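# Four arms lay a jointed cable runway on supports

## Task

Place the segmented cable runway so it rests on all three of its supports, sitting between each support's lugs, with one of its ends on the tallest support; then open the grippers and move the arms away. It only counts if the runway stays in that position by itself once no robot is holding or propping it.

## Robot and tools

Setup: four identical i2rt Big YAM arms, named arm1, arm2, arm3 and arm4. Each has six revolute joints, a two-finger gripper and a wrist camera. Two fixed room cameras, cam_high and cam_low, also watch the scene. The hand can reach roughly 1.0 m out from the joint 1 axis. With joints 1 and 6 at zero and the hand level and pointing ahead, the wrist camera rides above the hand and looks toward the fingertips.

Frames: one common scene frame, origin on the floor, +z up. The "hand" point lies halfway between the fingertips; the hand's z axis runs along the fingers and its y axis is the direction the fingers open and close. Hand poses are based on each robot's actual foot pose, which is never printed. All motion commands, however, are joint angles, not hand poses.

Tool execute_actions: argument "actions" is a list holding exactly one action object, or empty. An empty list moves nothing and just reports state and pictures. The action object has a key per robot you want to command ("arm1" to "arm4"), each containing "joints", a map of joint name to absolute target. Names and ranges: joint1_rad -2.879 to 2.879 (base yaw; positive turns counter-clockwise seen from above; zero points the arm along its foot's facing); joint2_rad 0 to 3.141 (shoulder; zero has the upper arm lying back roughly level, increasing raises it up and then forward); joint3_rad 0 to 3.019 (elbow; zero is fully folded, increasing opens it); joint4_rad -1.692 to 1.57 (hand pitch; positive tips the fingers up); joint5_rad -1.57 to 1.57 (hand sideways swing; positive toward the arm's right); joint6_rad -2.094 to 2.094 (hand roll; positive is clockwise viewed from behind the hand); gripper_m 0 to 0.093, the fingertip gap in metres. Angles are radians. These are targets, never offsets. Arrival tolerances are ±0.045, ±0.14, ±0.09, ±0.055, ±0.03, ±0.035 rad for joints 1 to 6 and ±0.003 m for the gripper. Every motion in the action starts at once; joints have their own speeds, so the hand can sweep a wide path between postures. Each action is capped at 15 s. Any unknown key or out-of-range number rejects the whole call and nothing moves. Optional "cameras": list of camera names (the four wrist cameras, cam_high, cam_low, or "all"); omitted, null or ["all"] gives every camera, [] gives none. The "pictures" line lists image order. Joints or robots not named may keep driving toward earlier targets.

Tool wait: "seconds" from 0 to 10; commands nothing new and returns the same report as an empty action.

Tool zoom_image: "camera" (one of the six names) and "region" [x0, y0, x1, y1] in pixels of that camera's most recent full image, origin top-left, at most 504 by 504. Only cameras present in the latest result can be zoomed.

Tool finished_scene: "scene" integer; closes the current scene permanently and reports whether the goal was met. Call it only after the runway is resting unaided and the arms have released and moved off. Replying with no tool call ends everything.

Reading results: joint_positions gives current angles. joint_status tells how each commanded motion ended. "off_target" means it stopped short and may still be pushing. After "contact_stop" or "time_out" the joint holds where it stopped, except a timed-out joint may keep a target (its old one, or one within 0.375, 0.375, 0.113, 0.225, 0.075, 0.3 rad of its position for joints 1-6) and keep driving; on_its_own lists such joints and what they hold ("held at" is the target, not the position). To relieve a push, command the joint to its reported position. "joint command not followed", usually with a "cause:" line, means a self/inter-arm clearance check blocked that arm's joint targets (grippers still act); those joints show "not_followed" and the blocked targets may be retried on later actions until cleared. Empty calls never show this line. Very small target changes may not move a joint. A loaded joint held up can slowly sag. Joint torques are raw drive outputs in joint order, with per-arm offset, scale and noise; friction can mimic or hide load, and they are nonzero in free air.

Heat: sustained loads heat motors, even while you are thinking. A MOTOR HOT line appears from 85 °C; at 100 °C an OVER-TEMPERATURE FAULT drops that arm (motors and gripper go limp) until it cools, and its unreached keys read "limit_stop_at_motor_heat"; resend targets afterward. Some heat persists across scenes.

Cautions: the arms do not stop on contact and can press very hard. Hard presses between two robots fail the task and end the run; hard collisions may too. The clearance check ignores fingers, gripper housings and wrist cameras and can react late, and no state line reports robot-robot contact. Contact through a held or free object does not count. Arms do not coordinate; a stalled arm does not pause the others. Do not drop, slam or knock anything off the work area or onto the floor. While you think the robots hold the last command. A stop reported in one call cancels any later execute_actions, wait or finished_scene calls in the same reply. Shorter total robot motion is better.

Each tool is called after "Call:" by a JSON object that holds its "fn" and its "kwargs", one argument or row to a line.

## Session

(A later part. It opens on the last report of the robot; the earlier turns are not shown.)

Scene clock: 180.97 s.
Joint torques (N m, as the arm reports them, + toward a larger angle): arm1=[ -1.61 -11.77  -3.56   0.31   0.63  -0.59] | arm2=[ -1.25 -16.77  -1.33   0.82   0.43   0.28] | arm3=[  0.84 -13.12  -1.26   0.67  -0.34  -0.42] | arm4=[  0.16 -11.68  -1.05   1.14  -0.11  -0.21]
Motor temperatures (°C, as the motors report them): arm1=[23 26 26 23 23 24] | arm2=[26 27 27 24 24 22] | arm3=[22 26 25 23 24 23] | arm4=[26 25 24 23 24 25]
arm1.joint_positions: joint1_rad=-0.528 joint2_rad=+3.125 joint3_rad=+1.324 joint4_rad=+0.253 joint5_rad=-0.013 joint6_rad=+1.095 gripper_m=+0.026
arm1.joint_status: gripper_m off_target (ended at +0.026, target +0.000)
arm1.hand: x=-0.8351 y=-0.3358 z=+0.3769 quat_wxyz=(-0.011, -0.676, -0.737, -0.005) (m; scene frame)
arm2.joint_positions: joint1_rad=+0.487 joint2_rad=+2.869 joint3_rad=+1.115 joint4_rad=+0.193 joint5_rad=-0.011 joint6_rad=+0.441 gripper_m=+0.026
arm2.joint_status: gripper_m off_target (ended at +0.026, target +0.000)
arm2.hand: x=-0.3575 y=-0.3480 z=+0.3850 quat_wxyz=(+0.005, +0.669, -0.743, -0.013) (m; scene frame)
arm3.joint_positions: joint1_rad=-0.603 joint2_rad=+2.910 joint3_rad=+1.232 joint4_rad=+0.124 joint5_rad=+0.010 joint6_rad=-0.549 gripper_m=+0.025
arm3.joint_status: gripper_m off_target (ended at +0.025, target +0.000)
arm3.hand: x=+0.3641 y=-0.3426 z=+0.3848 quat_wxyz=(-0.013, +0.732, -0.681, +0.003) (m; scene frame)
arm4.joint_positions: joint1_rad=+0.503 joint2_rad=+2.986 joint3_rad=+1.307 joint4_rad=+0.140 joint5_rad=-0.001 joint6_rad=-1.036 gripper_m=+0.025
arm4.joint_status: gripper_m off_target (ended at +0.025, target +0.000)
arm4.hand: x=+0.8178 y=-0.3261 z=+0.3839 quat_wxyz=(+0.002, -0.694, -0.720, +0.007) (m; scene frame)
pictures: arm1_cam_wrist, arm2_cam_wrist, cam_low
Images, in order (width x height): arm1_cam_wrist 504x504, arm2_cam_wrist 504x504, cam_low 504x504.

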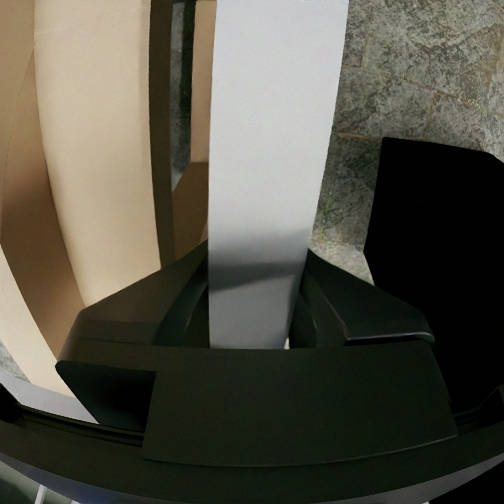

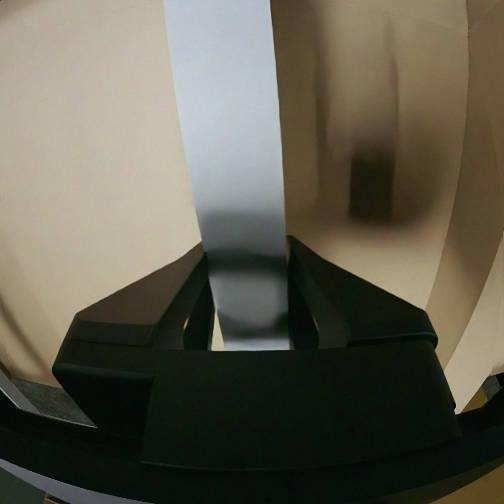

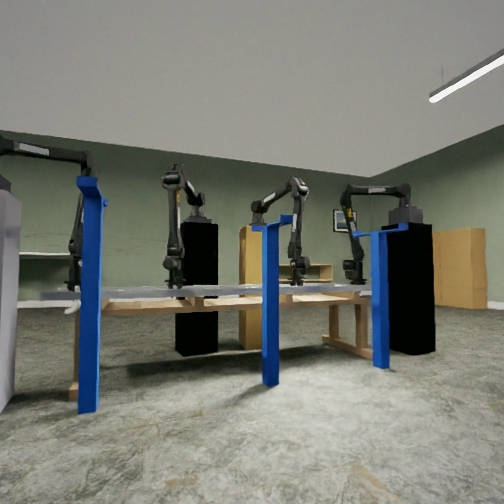

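Call:
{"fn": "execute_actions", "kwargs": {
  "actions": [
    {"arm1":{"joints":{"joint2_rad":2.651,"joint3_rad":0.991,"joint4_rad":0.09}},"arm4":{"joints":{"joint2_rad":2.587,"joint3_rad":0.956,"joint4_rad":0.061}},"arm2":{"joints":{"joint2_rad":2.392,"joint3_rad":0.888,"joint4_rad":-0.066}},"arm3":{"joints":{"joint2_rad":2.465,"joint3_rad":0.98,"joint4_rad":-0.085}}}
  ],
  "cameras": ["cam_high","cam_low"]
}}

Call:
{"fn": "execute_actions", "kwargs": {
  "actions": [
    {"arm1":{"joints":{"joint2_rad":2.053,"joint3_rad":0.802,"joint4_rad":-0.319}},"arm4":{"joints":{"joint2_rad":1.988,"joint3_rad":0.797,"joint4_rad":-0.379}},"arm2":{"joints":{"joint2_rad":1.813,"joint3_rad":0.815,"joint4_rad":-0.572}},"arm3":{"joints":{"joint2_rad":1.92,"joint3_rad":0.888,"joint4_rad":-0.538}}}
  ],
  "cameras": ["cam_high","cam_low"]
}}

Scene clock: 229.30 s.
Joint torques (N m, as the arm reports them, + toward a larger angle): arm1=[ -0.12 -15.83  -0.98   0.12   0.34  -0.75] | arm2=[ -1.62 -25.04   0.38  -0.63   0.07   0.77] | arm3=[  1.28 -19.52  -1.58  -0.96  -0.4   -0.64] | arm4=[  0.25 -14.57  -2.45   0.03  -0.64  -0.28]
Motor temperatures (°C, as the motors report them): arm1=[23 26 26 23 24 24] | arm2=[26 27 27 24 25 22] | arm3=[22 27 25 23 24 23] | arm4=[26 25 24 23 24 25]
arm1.joint_positions: joint1_rad=-0.545 joint2_rad=+2.703 joint3_rad=+0.989 joint4_rad=+0.094 joint5_rad=-0.006 joint6_rad=+1.111 gripper_m=+0.025
arm1.joint_status: all done
arm1.hand: x=-0.8313 y=-0.3428 z=+0.5319 quat_wxyz=(+0.022, -0.688, -0.725, +0.011) (m; scene frame)
arm2.joint_positions: joint1_rad=+0.487 joint2_rad=+2.479 joint3_rad=+0.888 joint4_rad=-0.046 joint5_rad=-0.003 joint6_rad=+0.394 gripper_m=+0.026
arm2.joint_status: all done
arm2.hand: x=-0.3548 y=-0.3482 z=+0.5222 quat_wxyz=(+0.016, +0.686, -0.727, +0.023) (m; scene frame)
arm3.joint_positions: joint1_rad=-0.609 joint2_rad=+2.551 joint3_rad=+1.003 joint4_rad=-0.052 joint5_rad=+0.011 joint6_rad=-0.527 gripper_m=+0.025
arm3.joint_status: all done
arm3.hand: x=+0.3682 y=-0.3389 z=+0.5162 quat_wxyz=(+0.009, +0.722, -0.691, +0.010) (m; scene frame)
arm4.joint_positions: joint1_rad=+0.497 joint2_rad=+2.604 joint3_rad=+0.974 joint4_rad=+0.074 joint5_rad=+0.012 joint6_rad=-1.030 gripper_m=+0.025
arm4.joint_status: all done
arm4.hand: x=+0.8221 y=-0.3187 z=+0.5264 quat_wxyz=(+0.006, -0.698, -0.716, -0.003) (m; scene frame)
pictures: cam_high, cam_low
Images, in order (width x height): cam_high 504x504, cam_low 504x504.

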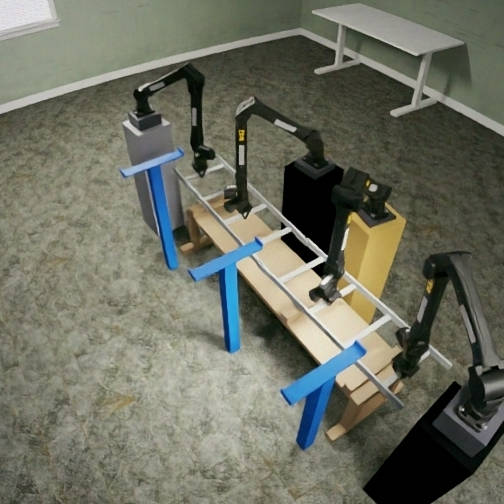

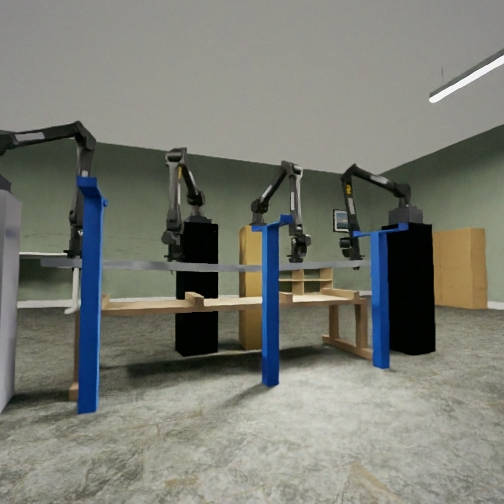

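Scene clock: 230.57 s.
Joint torques (N m, as the arm reports them, + toward a larger angle): arm1=[ -0.08 -14.86   6.13   0.89   0.59  -0.8 ] | arm2=[ -0.9  -24.31   7.75  -0.7    0.13   0.74] | arm3=[  1.34 -20.31   5.48  -1.31  -0.7   -0.66] | arm4=[  0.58 -14.57   4.32   0.12  -0.47  -0.37]
Motor temperatures (°C, as the motors report them): arm1=[23 26 26 23 24 24] | arm2=[26 27 27 24 25 22] | arm3=[22 27 25 23 24 23] | arm4=[26 25 24 23 24 25]
arm1.joint_positions: joint1_rad=-0.546 joint2_rad=+2.109 joint3_rad=+0.757 joint4_rad=-0.338 joint5_rad=-0.012 joint6_rad=+1.116 gripper_m=+0.024
arm1.joint_status: all done
arm1.hand: x=-0.8289 y=-0.3406 z=+0.7296 quat_wxyz=(+0.056, -0.690, -0.722, +0.020) (m; scene frame)
arm2.joint_positions: joint1_rad=+0.485 joint2_rad=+1.918 joint3_rad=+0.777 joint4_rad=-0.546 joint5_rad=-0.004 joint6_rad=+0.392 gripper_m=+0.026
arm2.joint_status: all done
arm2.hand: x=-0.3547 y=-0.3426 z=+0.7116 quat_wxyz=(+0.027, +0.685, -0.726, +0.045) (m; scene frame)
arm3.joint_positions: joint1_rad=-0.609 joint2_rad=+2.024 joint3_rad=+0.861 joint4_rad=-0.503 joint5_rad=+0.018 joint6_rad=-0.524 gripper_m=+0.025
arm3.joint_status: all done
arm3.hand: x=+0.3689 y=-0.3391 z=+0.7049 quat_wxyz=(+0.040, +0.721, -0.691, +0.022) (m; scene frame)
arm4.joint_positions: joint1_rad=+0.497 joint2_rad=+2.029 joint3_rad=+0.782 joint4_rad=-0.371 joint5_rad=+0.008 joint6_rad=-1.024 gripper_m=+0.025
arm4.joint_status: all done
arm4.hand: x=+0.8222 y=-0.3198 z=+0.7198 quat_wxyz=(-0.003, -0.700, -0.713, -0.032) (m; scene frame)
pictures: cam_high, cam_low
Images, in order (width x height): cam_high 504x504, cam_low 504x504.

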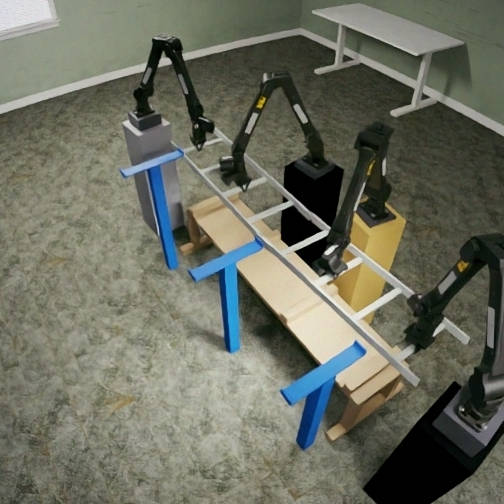

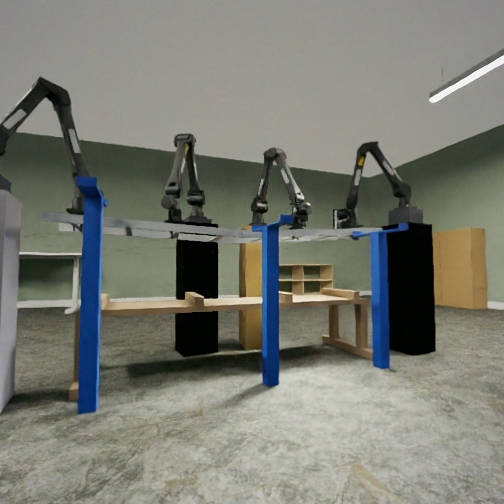

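Call:
{"fn": "execute_actions", "kwargs": {
  "actions": [],
  "cameras": ["arm1_cam_wrist","arm3_cam_wrist","arm4_cam_wrist"]
}}

Scene clock: 241.67 s.
Joint torques (N m, as the arm reports them, + toward a larger angle): arm1=[ -0.02 -14.89   6.11   0.91   0.58  -0.8 ] | arm2=[ -1.51 -24.44   7.92  -0.84   0.14   0.77] | arm3=[  1.36 -19.56   5.47  -1.31  -0.68  -0.66] | arm4=[  0.62 -14.71   4.32   0.12  -0.46  -0.35]
Motor temperatures (°C, as the motors report them): arm1=[23 26 27 23 24 24] | arm2=[26 28 28 24 25 23] | arm3=[22 27 26 23 24 23] | arm4=[26 25 24 23 24 25]
arm1.joint_positions: joint1_rad=-0.546 joint2_rad=+2.109 joint3_rad=+0.757 joint4_rad=-0.338 joint5_rad=-0.012 joint6_rad=+1.116 gripper_m=+0.024
arm1.joint_status: all done
arm1.hand: x=-0.8289 y=-0.3406 z=+0.7296 quat_wxyz=(+0.056, -0.690, -0.722, +0.020) (m; scene frame)
arm2.joint_positions: joint1_rad=+0.485 joint2_rad=+1.918 joint3_rad=+0.777 joint4_rad=-0.546 joint5_rad=-0.004 joint6_rad=+0.392 gripper_m=+0.026
arm2.joint_status: all done
arm2.hand: x=-0.3547 y=-0.3426 z=+0.7116 quat_wxyz=(+0.027, +0.685, -0.726, +0.045) (m; scene frame)
arm3.joint_positions: joint1_rad=-0.609 joint2_rad=+2.024 joint3_rad=+0.861 joint4_rad=-0.503 joint5_rad=+0.018 joint6_rad=-0.524 gripper_m=+0.025
arm3.joint_status: all done
arm3.hand: x=+0.3689 y=-0.3391 z=+0.7049 quat_wxyz=(+0.040, +0.721, -0.691, +0.022) (m; scene frame)
arm4.joint_positions: joint1_rad=+0.497 joint2_rad=+2.029 joint3_rad=+0.782 joint4_rad=-0.371 joint5_rad=+0.008 joint6_rad=-1.024 gripper_m=+0.025
arm4.joint_status: all done
arm4.hand: x=+0.8222 y=-0.3198 z=+0.7198 quat_wxyz=(-0.003, -0.700, -0.713, -0.032) (m; scene frame)
pictures: arm1_cam_wrist, arm3_cam_wrist, arm4_cam_wrist
Images, in order (width x height): arm1_cam_wrist 504x504, arm3_cam_wrist 504x504, arm4_cam_wrist 504x504.

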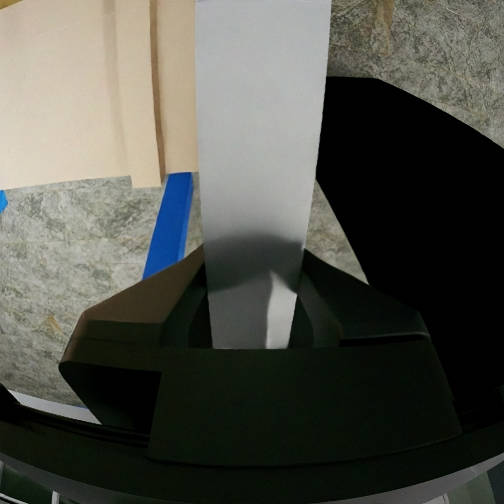

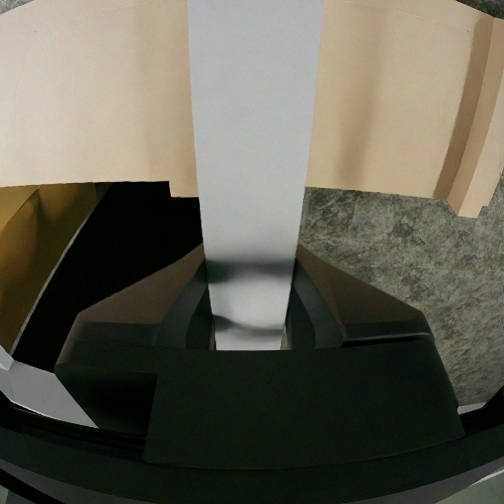

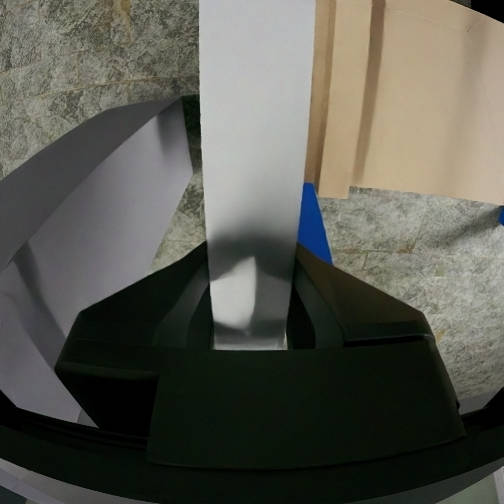

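Uninformative; go up.

Call:
{"fn": "execute_actions", "kwargs": {
  "actions": [
    {"arm1":{"joints":{"joint2_rad":1.50,"joint3_rad":0.89,"joint4_rad":-0.94}},"arm4":{"joints":{"joint2_rad":1.47,"joint3_rad":0.91,"joint4_rad":-0.99}},"arm2":{"joints":{"joint2_rad":1.37,"joint3_rad":1.0,"joint4_rad":-1.18}},"arm3":{"joints":{"joint2_rad":1.47,"joint3_rad":1.05,"joint4_rad":-1.13}}}
  ]
}}

Scene clock: 254.87 s.
Joint torques (N m, as the arm reports them, + toward a larger angle): arm1=[  1.03 -10.11  15.12  -0.1   -0.34  -0.79] | arm2=[ -0.82 -17.44  18.01  -2.08   0.29   0.85] | arm3=[  2.45 -17.43  14.31  -2.79  -0.92  -0.57] | arm4=[  0.2  -10.3   13.41  -0.11  -0.12  -0.42]
Motor temperatures (°C, as the motors report them): arm1=[23 27 28 23 24 24] | arm2=[26 28 29 24 25 23] | arm3=[22 28 27 23 24 23] | arm4=[26 25 24 23 24 25]
arm1.joint_positions: joint1_rad=-0.559 joint2_rad=+1.525 joint3_rad=+0.803 joint4_rad=-0.932 joint5_rad=+0.010 joint6_rad=+1.115 gripper_m=+0.024
arm1.joint_status: all done
arm1.hand: x=-0.8219 y=-0.3501 z=+0.9405 quat_wxyz=(+0.035, -0.694, -0.719, +0.024) (m; scene frame)
arm2.joint_positions: joint1_rad=+0.481 joint2_rad=+1.442 joint3_rad=+0.894 joint4_rad=-1.114 joint5_rad=-0.007 joint6_rad=+0.383 gripper_m=+0.026
arm2.joint_status: joint3_rad time_out (moved +0.116 of +0.223); joint4_rad time_out (moved -0.568 of -0.634); the others done
arm2.on_its_own: joint3_rad reads +0.894 and still pushes toward +1.000 since a time_out; joint4_rad reads -1.114 and still pushes toward -1.180 since a time_out
arm2.hand: x=-0.3510 y=-0.3454 z=+0.9102 quat_wxyz=(+0.024, +0.687, -0.725, +0.033) (m; scene frame)
arm3.joint_positions: joint1_rad=-0.620 joint2_rad=+1.571 joint3_rad=+0.958 joint4_rad=-1.065 joint5_rad=+0.025 joint6_rad=-0.535 gripper_m=+0.025
arm3.joint_status: joint3_rad time_out (moved +0.097 of +0.189); joint4_rad time_out (moved -0.562 of -0.627); the others done
arm3.on_its_own: joint3_rad reads +0.958 and still pushes toward +1.050 since a time_out; joint4_rad reads -1.065 and still pushes toward -1.130 since a time_out
arm3.hand: x=+0.3724 y=-0.3434 z=+0.9040 quat_wxyz=(+0.045, +0.721, -0.691, +0.027) (m; scene frame)
arm4.joint_positions: joint1_rad=+0.503 joint2_rad=+1.489 joint3_rad=+0.853 joint4_rad=-0.976 joint5_rad=-0.001 joint6_rad=-1.018 gripper_m=+0.025
arm4.joint_status: all done
arm4.hand: x=+0.8251 y=-0.3224 z=+0.9286 quat_wxyz=(-0.006, -0.700, -0.713, -0.028) (m; scene frame)
pictures: arm1_cam_wrist, arm2_cam_wrist, arm3_cam_wrist, arm4_cam_wrist, cam_high, cam_low
Images, in order (width x height): arm1_cam_wrist 504x504, arm2_cam_wrist 504x504, arm3_cam_wrist 504x504, arm4_cam_wrist 504x504, cam_high 504x504, cam_low 504x504.

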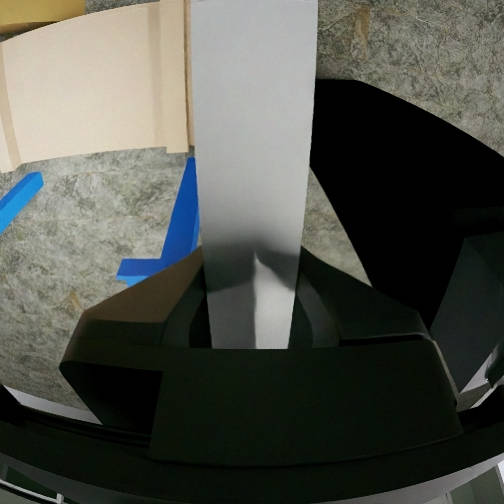

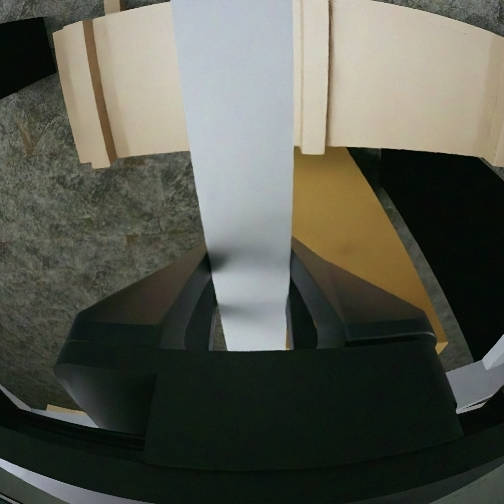

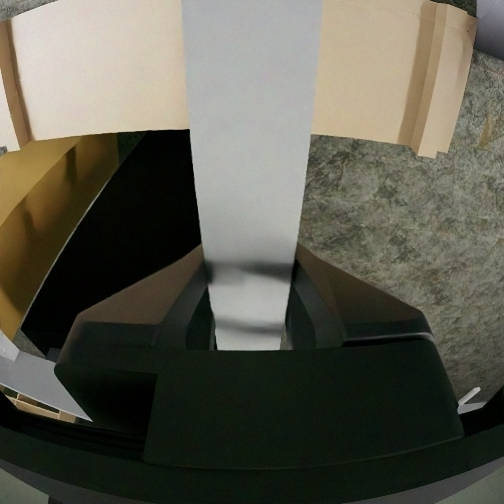

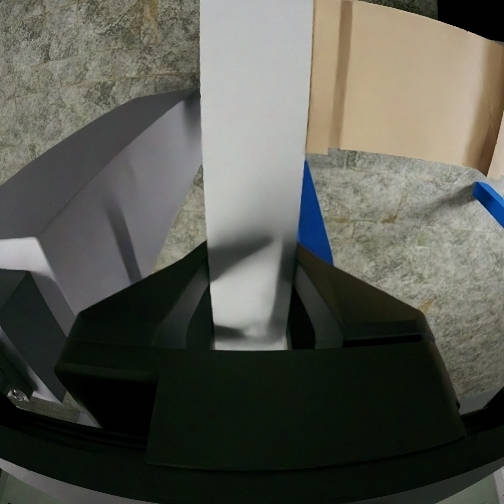

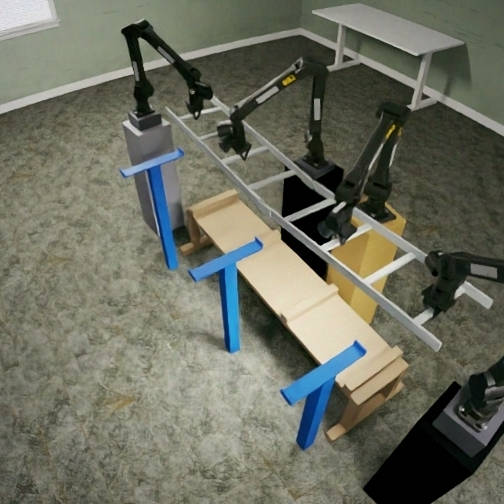

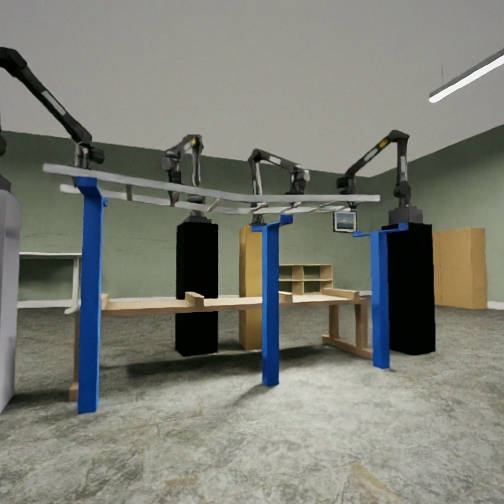

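Call:
{"fn": "execute_actions", "kwargs": {
  "actions": [
    {"arm1":{"joints":{"joint1_rad":0.02,"joint2_rad":1.39,"joint3_rad":0.81,"joint4_rad":-0.99,"joint6_rad":1.69}},"arm4":{"joints":{"joint1_rad":-0.02,"joint2_rad":1.32,"joint3_rad":0.81,"joint4_rad":-1.06,"joint6_rad":-1.54}},"arm2":{"joints":{"joint1_rad":0.328,"joint2_rad":1.83,"joint3_rad":1.53,"joint4_rad":-1.27,"joint6_rad":0.23}},"arm3":{"joints":{"joint1_rad":-0.428,"joint2_rad":1.9,"joint3_rad":1.58,"joint4_rad":-1.25,"joint6_rad":-0.343}}}
  ],
  "cameras": ["arm1_cam_wrist","arm4_cam_wrist","cam_high","cam_low"]
}}

Scene clock: 280.00 s.
Joint torques (N m, as the arm reports them, + toward a larger angle): arm1=[  0.99 -11.27  10.41  -0.26  -0.55   0.1 ] | arm2=[ -1.71 -31.03  17.12  -2.5    1.11   0.14] | arm3=[  0.45 -24.96  14.56  -2.86  -1.07  -0.1 ] | arm4=[ -0.93 -11.1   10.65  -0.16   0.08  -0.21]
Motor temperatures (°C, as the motors report them): arm1=[23 26 30 23 24 24] | arm2=[26 28 35 24 25 23] | arm3=[22 28 33 23 25 23] | arm4=[26 25 27 23 24 25]
arm1.joint_positions: joint1_rad=-0.005 joint2_rad=+1.440 joint3_rad=+0.779 joint4_rad=-0.979 joint5_rad=+0.016 joint6_rad=+1.678 gripper_m=+0.024
arm1.joint_status: all done
arm1.hand: x=-0.8081 y=-0.1700 z=+0.9591 quat_wxyz=(+0.013, -0.697, -0.716, +0.037) (m; scene frame)
arm2.joint_positions: joint1_rad=+0.351 joint2_rad=+1.943 joint3_rad=+1.435 joint4_rad=-1.195 joint5_rad=-0.031 joint6_rad=+0.215 gripper_m=+0.026
arm2.joint_status: joint3_rad time_out (moved +0.541 of +0.636); joint4_rad time_out (moved -0.081 of -0.156); the others done
arm2.on_its_own: joint3_rad reads +1.435 and still pushes toward +1.530 since a time_out; joint4_rad reads -1.195 and still pushes toward -1.270 since a time_out
arm2.hand: x=-0.3481 y=-0.1575 z=+0.8700 quat_wxyz=(+0.050, +0.700, -0.712, +0.040) (m; scene frame)
arm3.joint_positions: joint1_rad=-0.440 joint2_rad=+2.020 joint3_rad=+1.488 joint4_rad=-1.184 joint5_rad=+0.029 joint6_rad=-0.338 gripper_m=+0.025
arm3.joint_status: joint3_rad time_out (moved +0.530 of +0.622); joint4_rad time_out (moved -0.120 of -0.185); the others done
arm3.on_its_own: joint3_rad reads +1.488 and still pushes toward +1.580 since a time_out; joint4_rad reads -1.184 and still pushes toward -1.250 since a time_out
arm3.hand: x=+0.3624 y=-0.1590 z=+0.8650 quat_wxyz=(+0.055, +0.714, -0.696, +0.046) (m; scene frame)
arm4.joint_positions: joint1_rad=-0.016 joint2_rad=+1.373 joint3_rad=+0.786 joint4_rad=-1.048 joint5_rad=-0.006 joint6_rad=-1.517 gripper_m=+0.025
arm4.joint_status: all done
arm4.hand: x=+0.8084 y=-0.1479 z=+0.9473 quat_wxyz=(-0.025, -0.707, -0.706, -0.030) (m; scene frame)
pictures: arm1_cam_wrist, arm4_cam_wrist, cam_high, cam_low
Images, in order (width x height): arm1_cam_wrist 504x504, arm4_cam_wrist 504x504, cam_high 504x504, cam_low 504x504.

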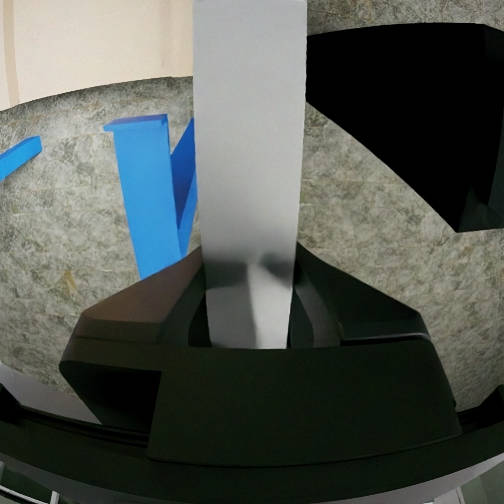

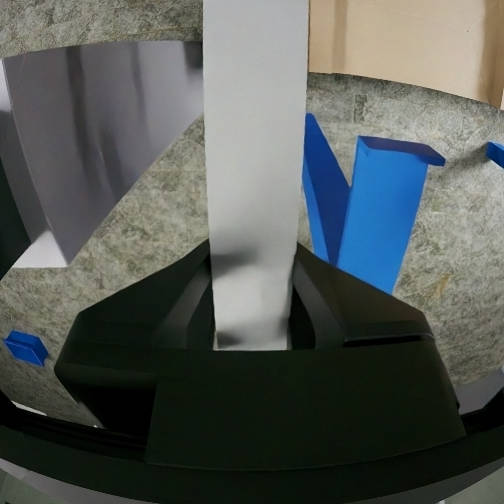

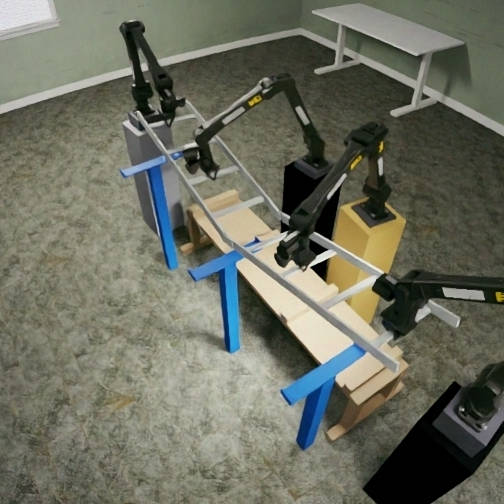

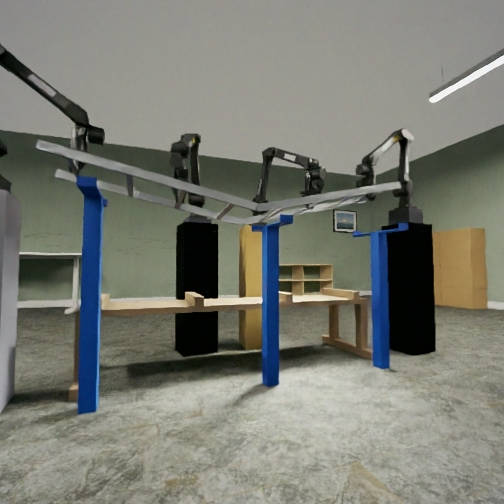

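Call:
{"fn": "execute_actions", "kwargs": {
  "actions": [
    {"arm2":{"joints":{"joint2_rad":1.66,"joint3_rad":1.5,"joint4_rad":-1.4}},"arm3":{"joints":{"joint2_rad":1.73,"joint3_rad":1.55,"joint4_rad":-1.38}}}
  ],
  "cameras": []
}}

Call:
{"fn": "execute_actions", "kwargs": {
  "actions": [
    {"arm1":{"joints":{"joint1_rad":0.462,"joint2_rad":1.51,"joint3_rad":0.91,"joint4_rad":-0.9,"joint6_rad":2.09}},"arm4":{"joints":{"joint1_rad":-0.47,"joint2_rad":1.47,"joint3_rad":0.93,"joint4_rad":-0.95,"joint6_rad":-1.99}},"arm2":{"joints":{"joint1_rad":0.257,"joint2_rad":2.11,"joint3_rad":2.14,"joint4_rad":-1.42,"joint6_rad":0.16}},"arm3":{"joints":{"joint1_rad":-0.331,"joint2_rad":2.15,"joint3_rad":2.16,"joint4_rad":-1.39,"joint6_rad":-0.246}}}
  ]
}}

Scene clock: 304.70 s.
Joint torques (N m, as the arm reports them, + toward a larger angle): arm1=[ 1.51 -8.27 11.75  1.33 -1.56  0.12] | arm2=[ -3.12 -36.74  15.08  -4.42   0.89   0.03] | arm3=[  2.3  -29.28  12.5   -4.46  -0.44   0.09] | arm4=[-2.65 -8.29 11.26  1.57  1.54 -0.43]
Motor temperatures (°C, as the motors report them): arm1=[23 26 29 23 24 24] | arm2=[26 30 36 25 26 23] | arm3=[22 30 34 23 26 23] | arm4=[26 25 27 23 24 25]
arm1.joint_positions: joint1_rad=-0.011 joint2_rad=+1.408 joint3_rad=+0.765 joint4_rad=-1.019 joint5_rad=+0.040 joint6_rad=+1.677 gripper_m=+0.024
arm1.joint_status: not commanded
arm1.hand: x=-0.8208 y=-0.1776 z=+0.9656 quat_wxyz=(+0.010, -0.698, -0.714, +0.053) (m; scene frame)
arm2.joint_positions: joint1_rad=+0.368 joint2_rad=+1.842 joint3_rad=+1.435 joint4_rad=-1.271 joint5_rad=-0.025 joint6_rad=+0.226 gripper_m=+0.025
arm2.joint_status: joint2_rad time_out (moved -0.101 of -0.283); joint4_rad time_out (moved -0.076 of -0.205); the others done
arm2.on_its_own: joint2_rad reads +1.842 and still pushes toward +1.660 since a time_out; joint4_rad reads -1.271 and still pushes toward -1.400 since a time_out
arm2.hand: x=-0.3527 y=-0.1702 z=+0.9227 quat_wxyz=(+0.040, +0.702, -0.710, +0.031) (m; scene frame)
arm3.joint_positions: joint1_rad=-0.461 joint2_rad=+1.922 joint3_rad=+1.488 joint4_rad=-1.280 joint5_rad=+0.013 joint6_rad=-0.359 gripper_m=+0.025
arm3.joint_status: joint2_rad time_out (moved -0.098 of -0.290); joint4_rad time_out (moved -0.096 of -0.196); the others done
arm3.on_its_own: joint2_rad reads +1.922 and still pushes toward +1.730 since a time_out; joint4_rad reads -1.280 and still pushes toward -1.380 since a time_out
arm3.hand: x=+0.3656 y=-0.1749 z=+0.9185 quat_wxyz=(+0.059, +0.714, -0.697, +0.036) (m; scene frame)
arm4.joint_positions: joint1_rad=+0.005 joint2_rad=+1.338 joint3_rad=+0.781 joint4_rad=-1.086 joint5_rad=-0.041 joint6_rad=-1.498 gripper_m=+0.025
arm4.joint_status: not commanded
arm4.hand: x=+0.8184 y=-0.1599 z=+0.9568 quat_wxyz=(-0.040, -0.707, -0.706, -0.022) (m; scene frame)
pictures: none
No camera images: the call's "cameras" was empty. Leave "cameras" out to get every camera's image.

not run: a stop came earlier in this reply.

Call:
{"fn": "execute_actions", "kwargs": {
  "actions": [
    {"arm1":{"joints":{"joint1_rad":0.462,"joint2_rad":1.51,"joint3_rad":0.91,"joint4_rad":-0.9,"joint6_rad":2.09}},"arm4":{"joints":{"joint1_rad":-0.47,"joint2_rad":1.47,"joint3_rad":0.93,"joint4_rad":-0.95,"joint6_rad":-1.99}},"arm2":{"joints":{"joint1_rad":0.257,"joint2_rad":2.08,"joint3_rad":2.14,"joint4_rad":-1.42,"joint6_rad":0.16}},"arm3":{"joints":{"joint1_rad":-0.331,"joint2_rad":2.12,"joint3_rad":2.16,"joint4_rad":-1.39,"joint6_rad":-0.246}}}
  ]
}}

Scene clock: 313.67 s.
Joint torques (N m, as the arm reports them, + toward a larger angle): arm1=[  2.48 -12.21  14.64   0.82  -0.61  -0.03] | arm2=[ -4.69 -42.54  19.76  -2.85   1.53  -0.15] | arm3=[  1.49 -33.87  17.29  -2.32  -0.38  -0.01] | arm4=[ -1.58 -11.37  15.38   1.55   0.17  -0.29]
Motor temperatures (°C, as the motors report them): arm1=[23 26 30 23 25 24] | arm2=[26 31 36 25 26 23] | arm3=[22 31 35 24 25 23] | arm4=[26 25 27 23 25 25]
arm1.joint_positions: joint1_rad=+0.418 joint2_rad=+1.557 joint3_rad=+0.826 joint4_rad=-0.917 joint5_rad=+0.017 joint6_rad=+2.082 gripper_m=+0.024
arm1.joint_status: all done
joint sent to its limit — the command would take arm1.joint6_rad past its upper limit, so that joint was sent only as far as its limit.
arm1.hand: x=-0.8310 y=-0.0280 z=+0.9326 quat_wxyz=(-0.001, -0.690, -0.722, +0.044) (m; scene frame)
arm2.joint_positions: joint1_rad=+0.330 joint2_rad=+2.254 joint3_rad=+1.985 joint4_rad=-1.333 joint5_rad=-0.043 joint6_rad=+0.172 gripper_m=+0.025
arm2.joint_status: joint1_rad time_out (moved -0.038 of -0.111); joint2_rad time_out (moved +0.412 of +0.238); joint3_rad time_out (moved +0.550 of +0.705); joint4_rad time_out (moved -0.063 of -0.149); the others done
arm2.on_its_own: joint1_rad reads +0.330 and still pushes toward +0.257 since a time_out; joint2_rad reads +2.254 and still pushes toward +2.080 since a time_out; joint3_rad reads +1.985 and still pushes toward +2.098 since a time_out; joint4_rad reads -1.333 and still pushes toward -1.420 since a time_out
arm2.hand: x=-0.3658 y=-0.0082 z=+0.8766 quat_wxyz=(+0.028, +0.709, -0.705, -0.006) (m; scene frame)
arm3.joint_positions: joint1_rad=-0.356 joint2_rad=+2.307 joint3_rad=+2.030 joint4_rad=-1.331 joint5_rad=+0.011 joint6_rad=-0.251 gripper_m=+0.025
arm3.joint_status: joint2_rad time_out (moved +0.385 of +0.198); joint3_rad time_out (moved +0.542 of +0.672); joint4_rad time_out (moved -0.051 of -0.110); the others done
arm3.on_its_own: joint2_rad reads +2.307 and still pushes toward +2.120 since a time_out; joint3_rad reads +2.030 and still pushes toward +2.143 since a time_out; joint4_rad reads -1.331 and still pushes toward -1.390 since a time_out
arm3.hand: x=+0.3481 y=-0.0060 z=+0.8757 quat_wxyz=(+0.010, +0.714, -0.700, +0.015) (m; scene frame)
arm4.joint_positions: joint1_rad=-0.459 joint2_rad=+1.504 joint3_rad=+0.849 joint4_rad=-0.976 joint5_rad=-0.008 joint6_rad=-1.959 gripper_m=+0.025
arm4.joint_status: all done
arm4.hand: x=+0.7984 y=+0.0030 z=+0.9254 quat_wxyz=(-0.030, -0.708, -0.706, -0.017) (m; scene frame)
pictures: arm1_cam_wrist, arm2_cam_wrist, arm3_cam_wrist, arm4_cam_wrist, cam_high, cam_low
Images, in order (width x height): arm1_cam_wrist 504x504, arm2_cam_wrist 504x504, arm3_cam_wrist 504x504, arm4_cam_wrist 504x504, cam_high 504x504, cam_low 504x504.

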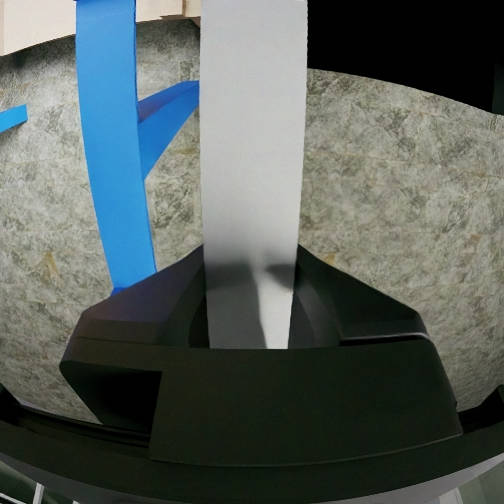

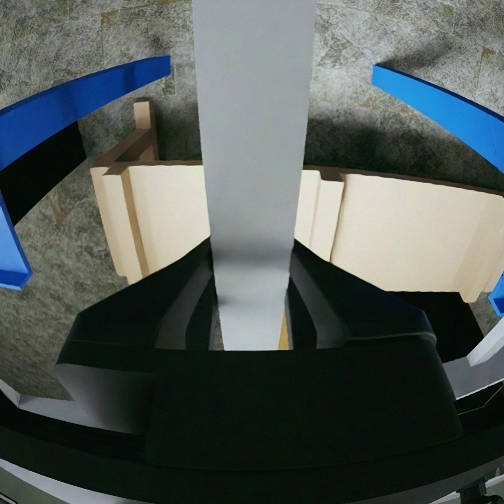

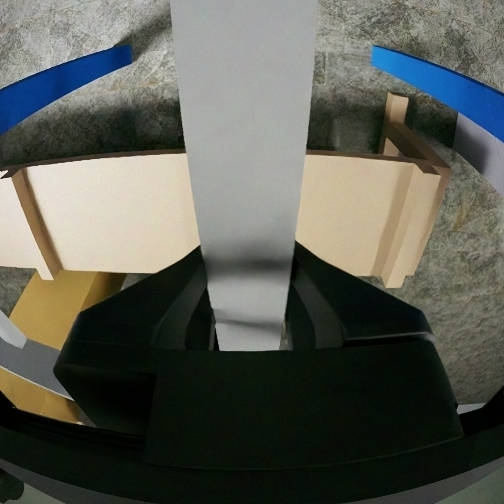

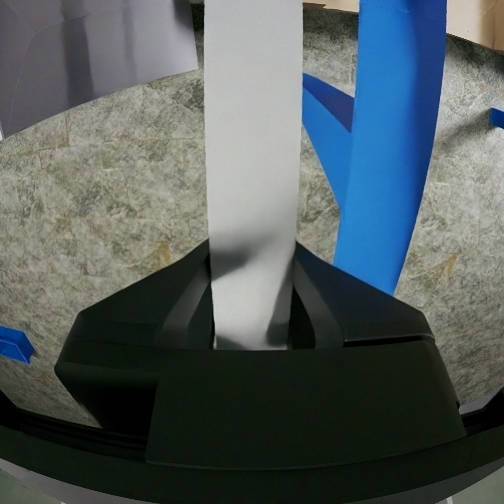

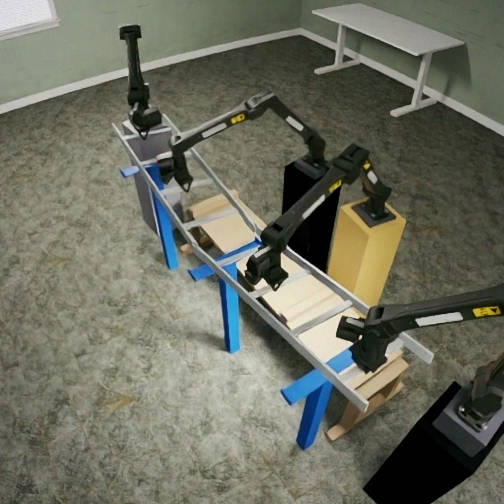

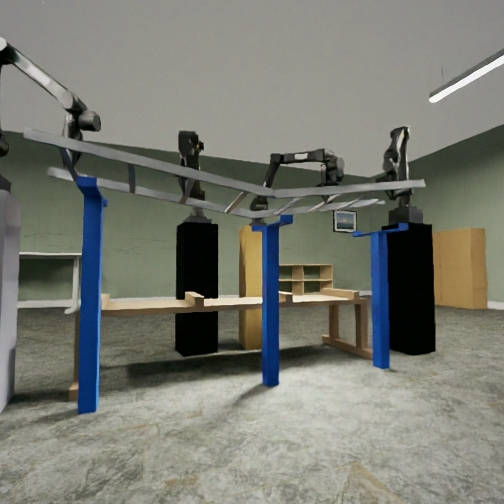

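Call:
{"fn": "execute_actions", "kwargs": {
  "actions": [
    {"arm1":{"joints":{"joint2_rad":1.68,"joint3_rad":0.84,"joint4_rad":-0.78}},"arm4":{"joints":{"joint2_rad":1.62,"joint3_rad":0.86,"joint4_rad":-0.85}},"arm2":{"joints":{"joint1_rad":0.29,"joint2_rad":2.17,"joint3_rad":2.1,"joint4_rad":-1.4}},"arm3":{"joints":{"joint2_rad":2.22,"joint3_rad":2.14}}}
  ],
  "cameras": ["arm1_cam_wrist","arm4_cam_wrist","cam_high","cam_low"]
}}

Scene clock: 329.13 s.
Joint torques (N m, as the arm reports them, + toward a larger angle): arm1=[  2.47 -13.38   8.55   0.47  -0.82  -0.02] | arm2=[ -3.45 -43.33  19.21  -2.33   1.35  -0.2 ] | arm3=[  1.71 -32.83  16.65  -2.43  -0.58   0.01] | arm4=[ -1.92 -11.92   9.47   1.23   1.02  -0.29]
Motor temperatures (°C, as the motors report them): arm1=[23 26 31 23 24 24] | arm2=[26 32 38 25 27 23] | arm3=[22 32 38 23 25 23] | arm4=[26 25 28 23 24 25]
arm1.joint_positions: joint1_rad=+0.418 joint2_rad=+1.731 joint3_rad=+0.807 joint4_rad=-0.792 joint5_rad=+0.022 joint6_rad=+2.082 gripper_m=+0.024
arm1.joint_status: all done
arm1.hand: x=-0.8358 y=-0.0325 z=+0.8682 quat_wxyz=(+0.005, -0.688, -0.721, +0.078) (m; scene frame)
arm2.joint_positions: joint1_rad=+0.337 joint2_rad=+2.344 joint3_rad=+1.985 joint4_rad=-1.334 joint5_rad=-0.038 joint6_rad=+0.177 gripper_m=+0.025
arm2.joint_status: joint1_rad time_out (moved +0.007 of -0.040); joint2_rad time_out (moved +0.090 of -0.084); joint3_rad time_out (moved +0.000 of +0.115); joint4_rad time_out (moved -0.001 of -0.067)
arm2.on_its_own: joint1_rad reads +0.337 and still pushes toward +0.290 since a time_out; joint2_rad reads +2.344 and still pushes toward +2.170 since a time_out; joint3_rad reads +1.985 and still pushes toward +2.098 since a time_out; joint4_rad reads -1.334 and still pushes toward -1.400 since a time_out
arm2.hand: x=-0.3681 y=-0.0197 z=+0.8186 quat_wxyz=(+0.051, +0.708, -0.703, +0.032) (m; scene frame)
arm3.joint_positions: joint1_rad=-0.357 joint2_rad=+2.388 joint3_rad=+2.031 joint4_rad=-1.332 joint5_rad=+0.017 joint6_rad=-0.253 gripper_m=+0.025
arm3.joint_status: joint2_rad time_out (moved +0.081 of -0.087); joint3_rad time_out (moved +0.001 of +0.110)
arm3.on_its_own: joint2_rad reads +2.388 and still pushes toward +2.220 since a time_out; joint3_rad reads +2.031 and still pushes toward +2.140 since a time_out; joint4_rad reads -1.332 and still pushes toward -1.390 since a time_out
arm3.hand: x=+0.3475 y=-0.0174 z=+0.8225 quat_wxyz=(+0.043, +0.714, -0.698, +0.038) (m; scene frame)
arm4.joint_positions: joint1_rad=-0.456 joint2_rad=+1.649 joint3_rad=+0.830 joint4_rad=-0.871 joint5_rad=-0.028 joint6_rad=-1.960 gripper_m=+0.025
arm4.joint_status: all done
arm4.hand: x=+0.7988 y=-0.0014 z=+0.8703 quat_wxyz=(-0.061, -0.706, -0.706, -0.019) (m; scene frame)
pictures: arm1_cam_wrist, arm4_cam_wrist, cam_high, cam_low
Images, in order (width x height): arm1_cam_wrist 504x504, arm4_cam_wrist 504x504, cam_high 504x504, cam_low 504x504.

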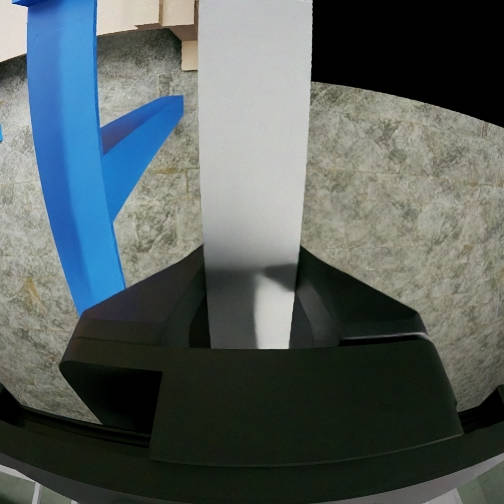

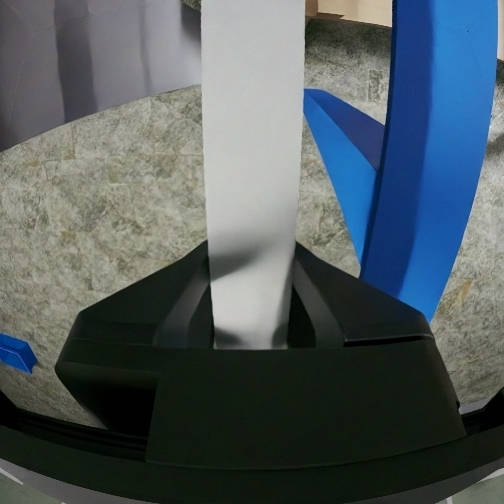

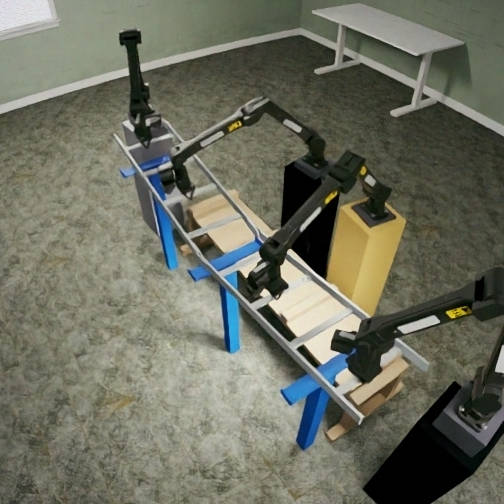

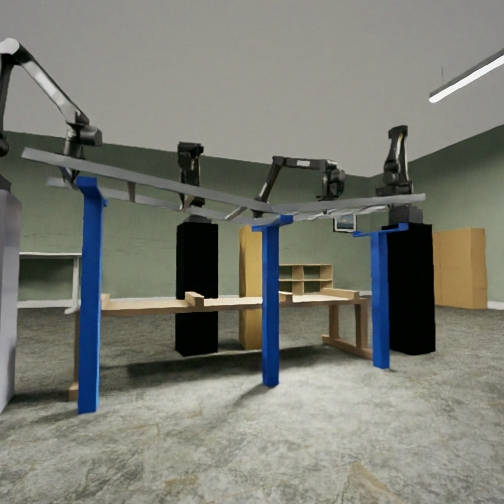

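Call:
{"fn": "execute_actions", "kwargs": {
  "actions": [
    {"arm1":{"joints":{"joint1_rad":0.58,"joint2_rad":1.66,"joint3_rad":0.9,"joint4_rad":-0.82}},"arm4":{"joints":{"joint1_rad":-0.6,"joint2_rad":1.62,"joint3_rad":0.92,"joint4_rad":-0.87,"joint6_rad":-2.07}},"arm2":{"joints":{"joint1_rad":0.25,"joint2_rad":2.2,"joint3_rad":2.25,"joint4_rad":-1.45}},"arm3":{"joints":{"joint1_rad":-0.31,"joint2_rad":2.25,"joint3_rad":2.29,"joint4_rad":-1.45}}}
  ],
  "cameras": ["arm1_cam_wrist","arm4_cam_wrist","cam_high","cam_low"]
}}

Scene clock: 349.67 s.
Joint torques (N m, as the arm reports them, + toward a larger angle): arm1=[  7.32 -12.93  12.17  -0.32  -1.18  -0.02] | arm2=[ -5.38 -43.58  19.59  -2.83   1.08  -0.09] | arm3=[  2.72 -35.    17.12  -3.46  -0.38   0.  ] | arm4=[ -4.23 -12.17  12.82   0.38   0.84   0.02]
Motor temperatures (°C, as the motors report them): arm1=[23 27 30 23 25 24] | arm2=[26 34 40 25 28 22] | arm3=[22 33 40 23 25 23] | arm4=[26 25 27 23 25 25]
arm1.joint_positions: joint1_rad=+0.480 joint2_rad=+1.704 joint3_rad=+0.832 joint4_rad=-0.811 joint5_rad=+0.031 joint6_rad=+2.082 gripper_m=+0.025
arm1.joint_status: joint1_rad time_out (moved +0.062 of +0.162); the others done
arm1.on_its_own: joint1_rad reads +0.480 and still pushes toward +0.580 since a time_out
arm1.hand: x=-0.8353 y=-0.0078 z=+0.8826 quat_wxyz=(-0.005, -0.666, -0.743, +0.063) (m; scene frame)
arm2.joint_positions: joint1_rad=+0.330 joint2_rad=+2.375 joint3_rad=+2.103 joint4_rad=-1.367 joint5_rad=-0.030 joint6_rad=+0.166 gripper_m=+0.025
arm2.joint_status: joint1_rad time_out (moved -0.007 of -0.087); joint2_rad time_out (moved +0.031 of -0.144); joint3_rad time_out (moved +0.118 of +0.265); joint4_rad time_out (moved -0.033 of -0.116)
arm2.on_its_own: joint1_rad reads +0.330 and still pushes toward +0.250 since a time_out; joint2_rad reads +2.375 and still pushes toward +2.200 since a time_out; joint3_rad reads +2.103 and still pushes toward +2.216 since a time_out; joint4_rad reads -1.367 and still pushes toward -1.450 since a time_out
arm2.hand: x=-0.3671 y=+0.0111 z=+0.8393 quat_wxyz=(+0.033, +0.711, -0.703, +0.012) (m; scene frame)
arm3.joint_positions: joint1_rad=-0.349 joint2_rad=+2.438 joint3_rad=+2.180 joint4_rad=-1.368 joint5_rad=+0.011 joint6_rad=-0.253 gripper_m=+0.025
arm3.joint_status: joint2_rad time_out (moved +0.050 of -0.138); joint3_rad time_out (moved +0.149 of +0.259); joint4_rad time_out (moved -0.036 of -0.118); the others done
arm3.on_its_own: joint2_rad reads +2.438 and still pushes toward +2.250 since a time_out; joint3_rad reads +2.180 and still pushes toward +2.290 since a time_out; joint4_rad reads -1.368 and still pushes toward -1.450 since a time_out
arm3.hand: x=+0.3494 y=+0.0201 z=+0.8410 quat_wxyz=(+0.018, +0.717, -0.696, +0.020) (m; scene frame)
arm4.joint_positions: joint1_rad=-0.559 joint2_rad=+1.649 joint3_rad=+0.856 joint4_rad=-0.872 joint5_rad=-0.024 joint6_rad=-2.067 gripper_m=+0.025
arm4.joint_status: all done
arm4.hand: x=+0.8022 y=+0.0384 z=+0.8769 quat_wxyz=(-0.049, -0.705, -0.708, -0.011) (m; scene frame)
pictures: arm1_cam_wrist, arm4_cam_wrist, cam_high, cam_low
Images, in order (width x height): arm1_cam_wrist 504x504, arm4_cam_wrist 504x504, cam_high 504x504, cam_low 504x504.

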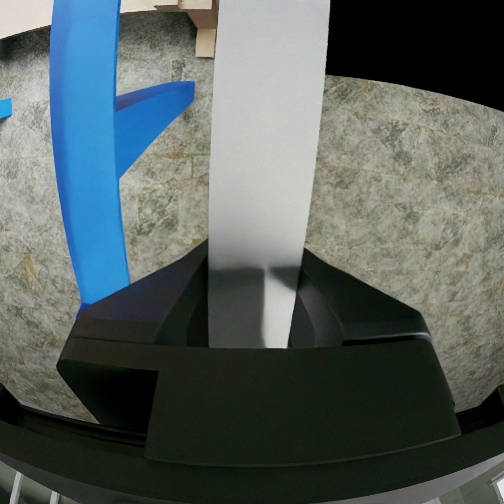

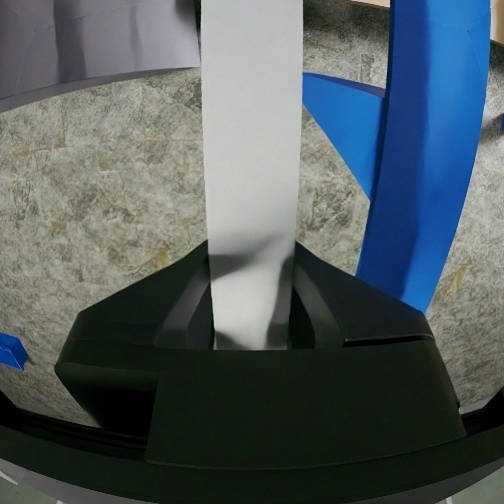

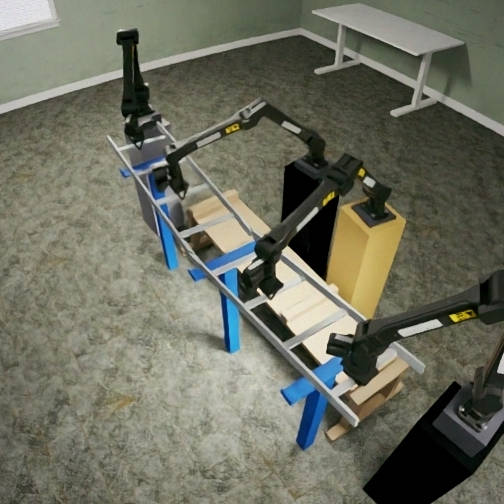

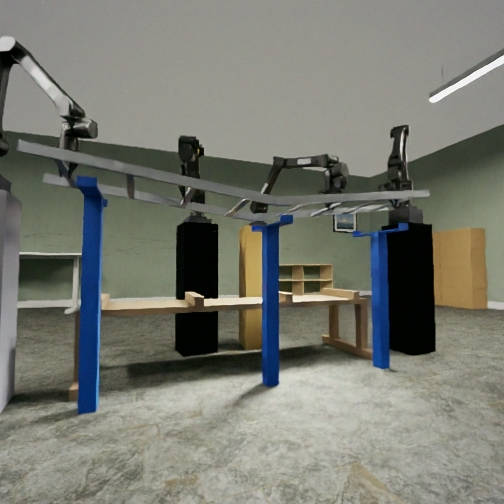

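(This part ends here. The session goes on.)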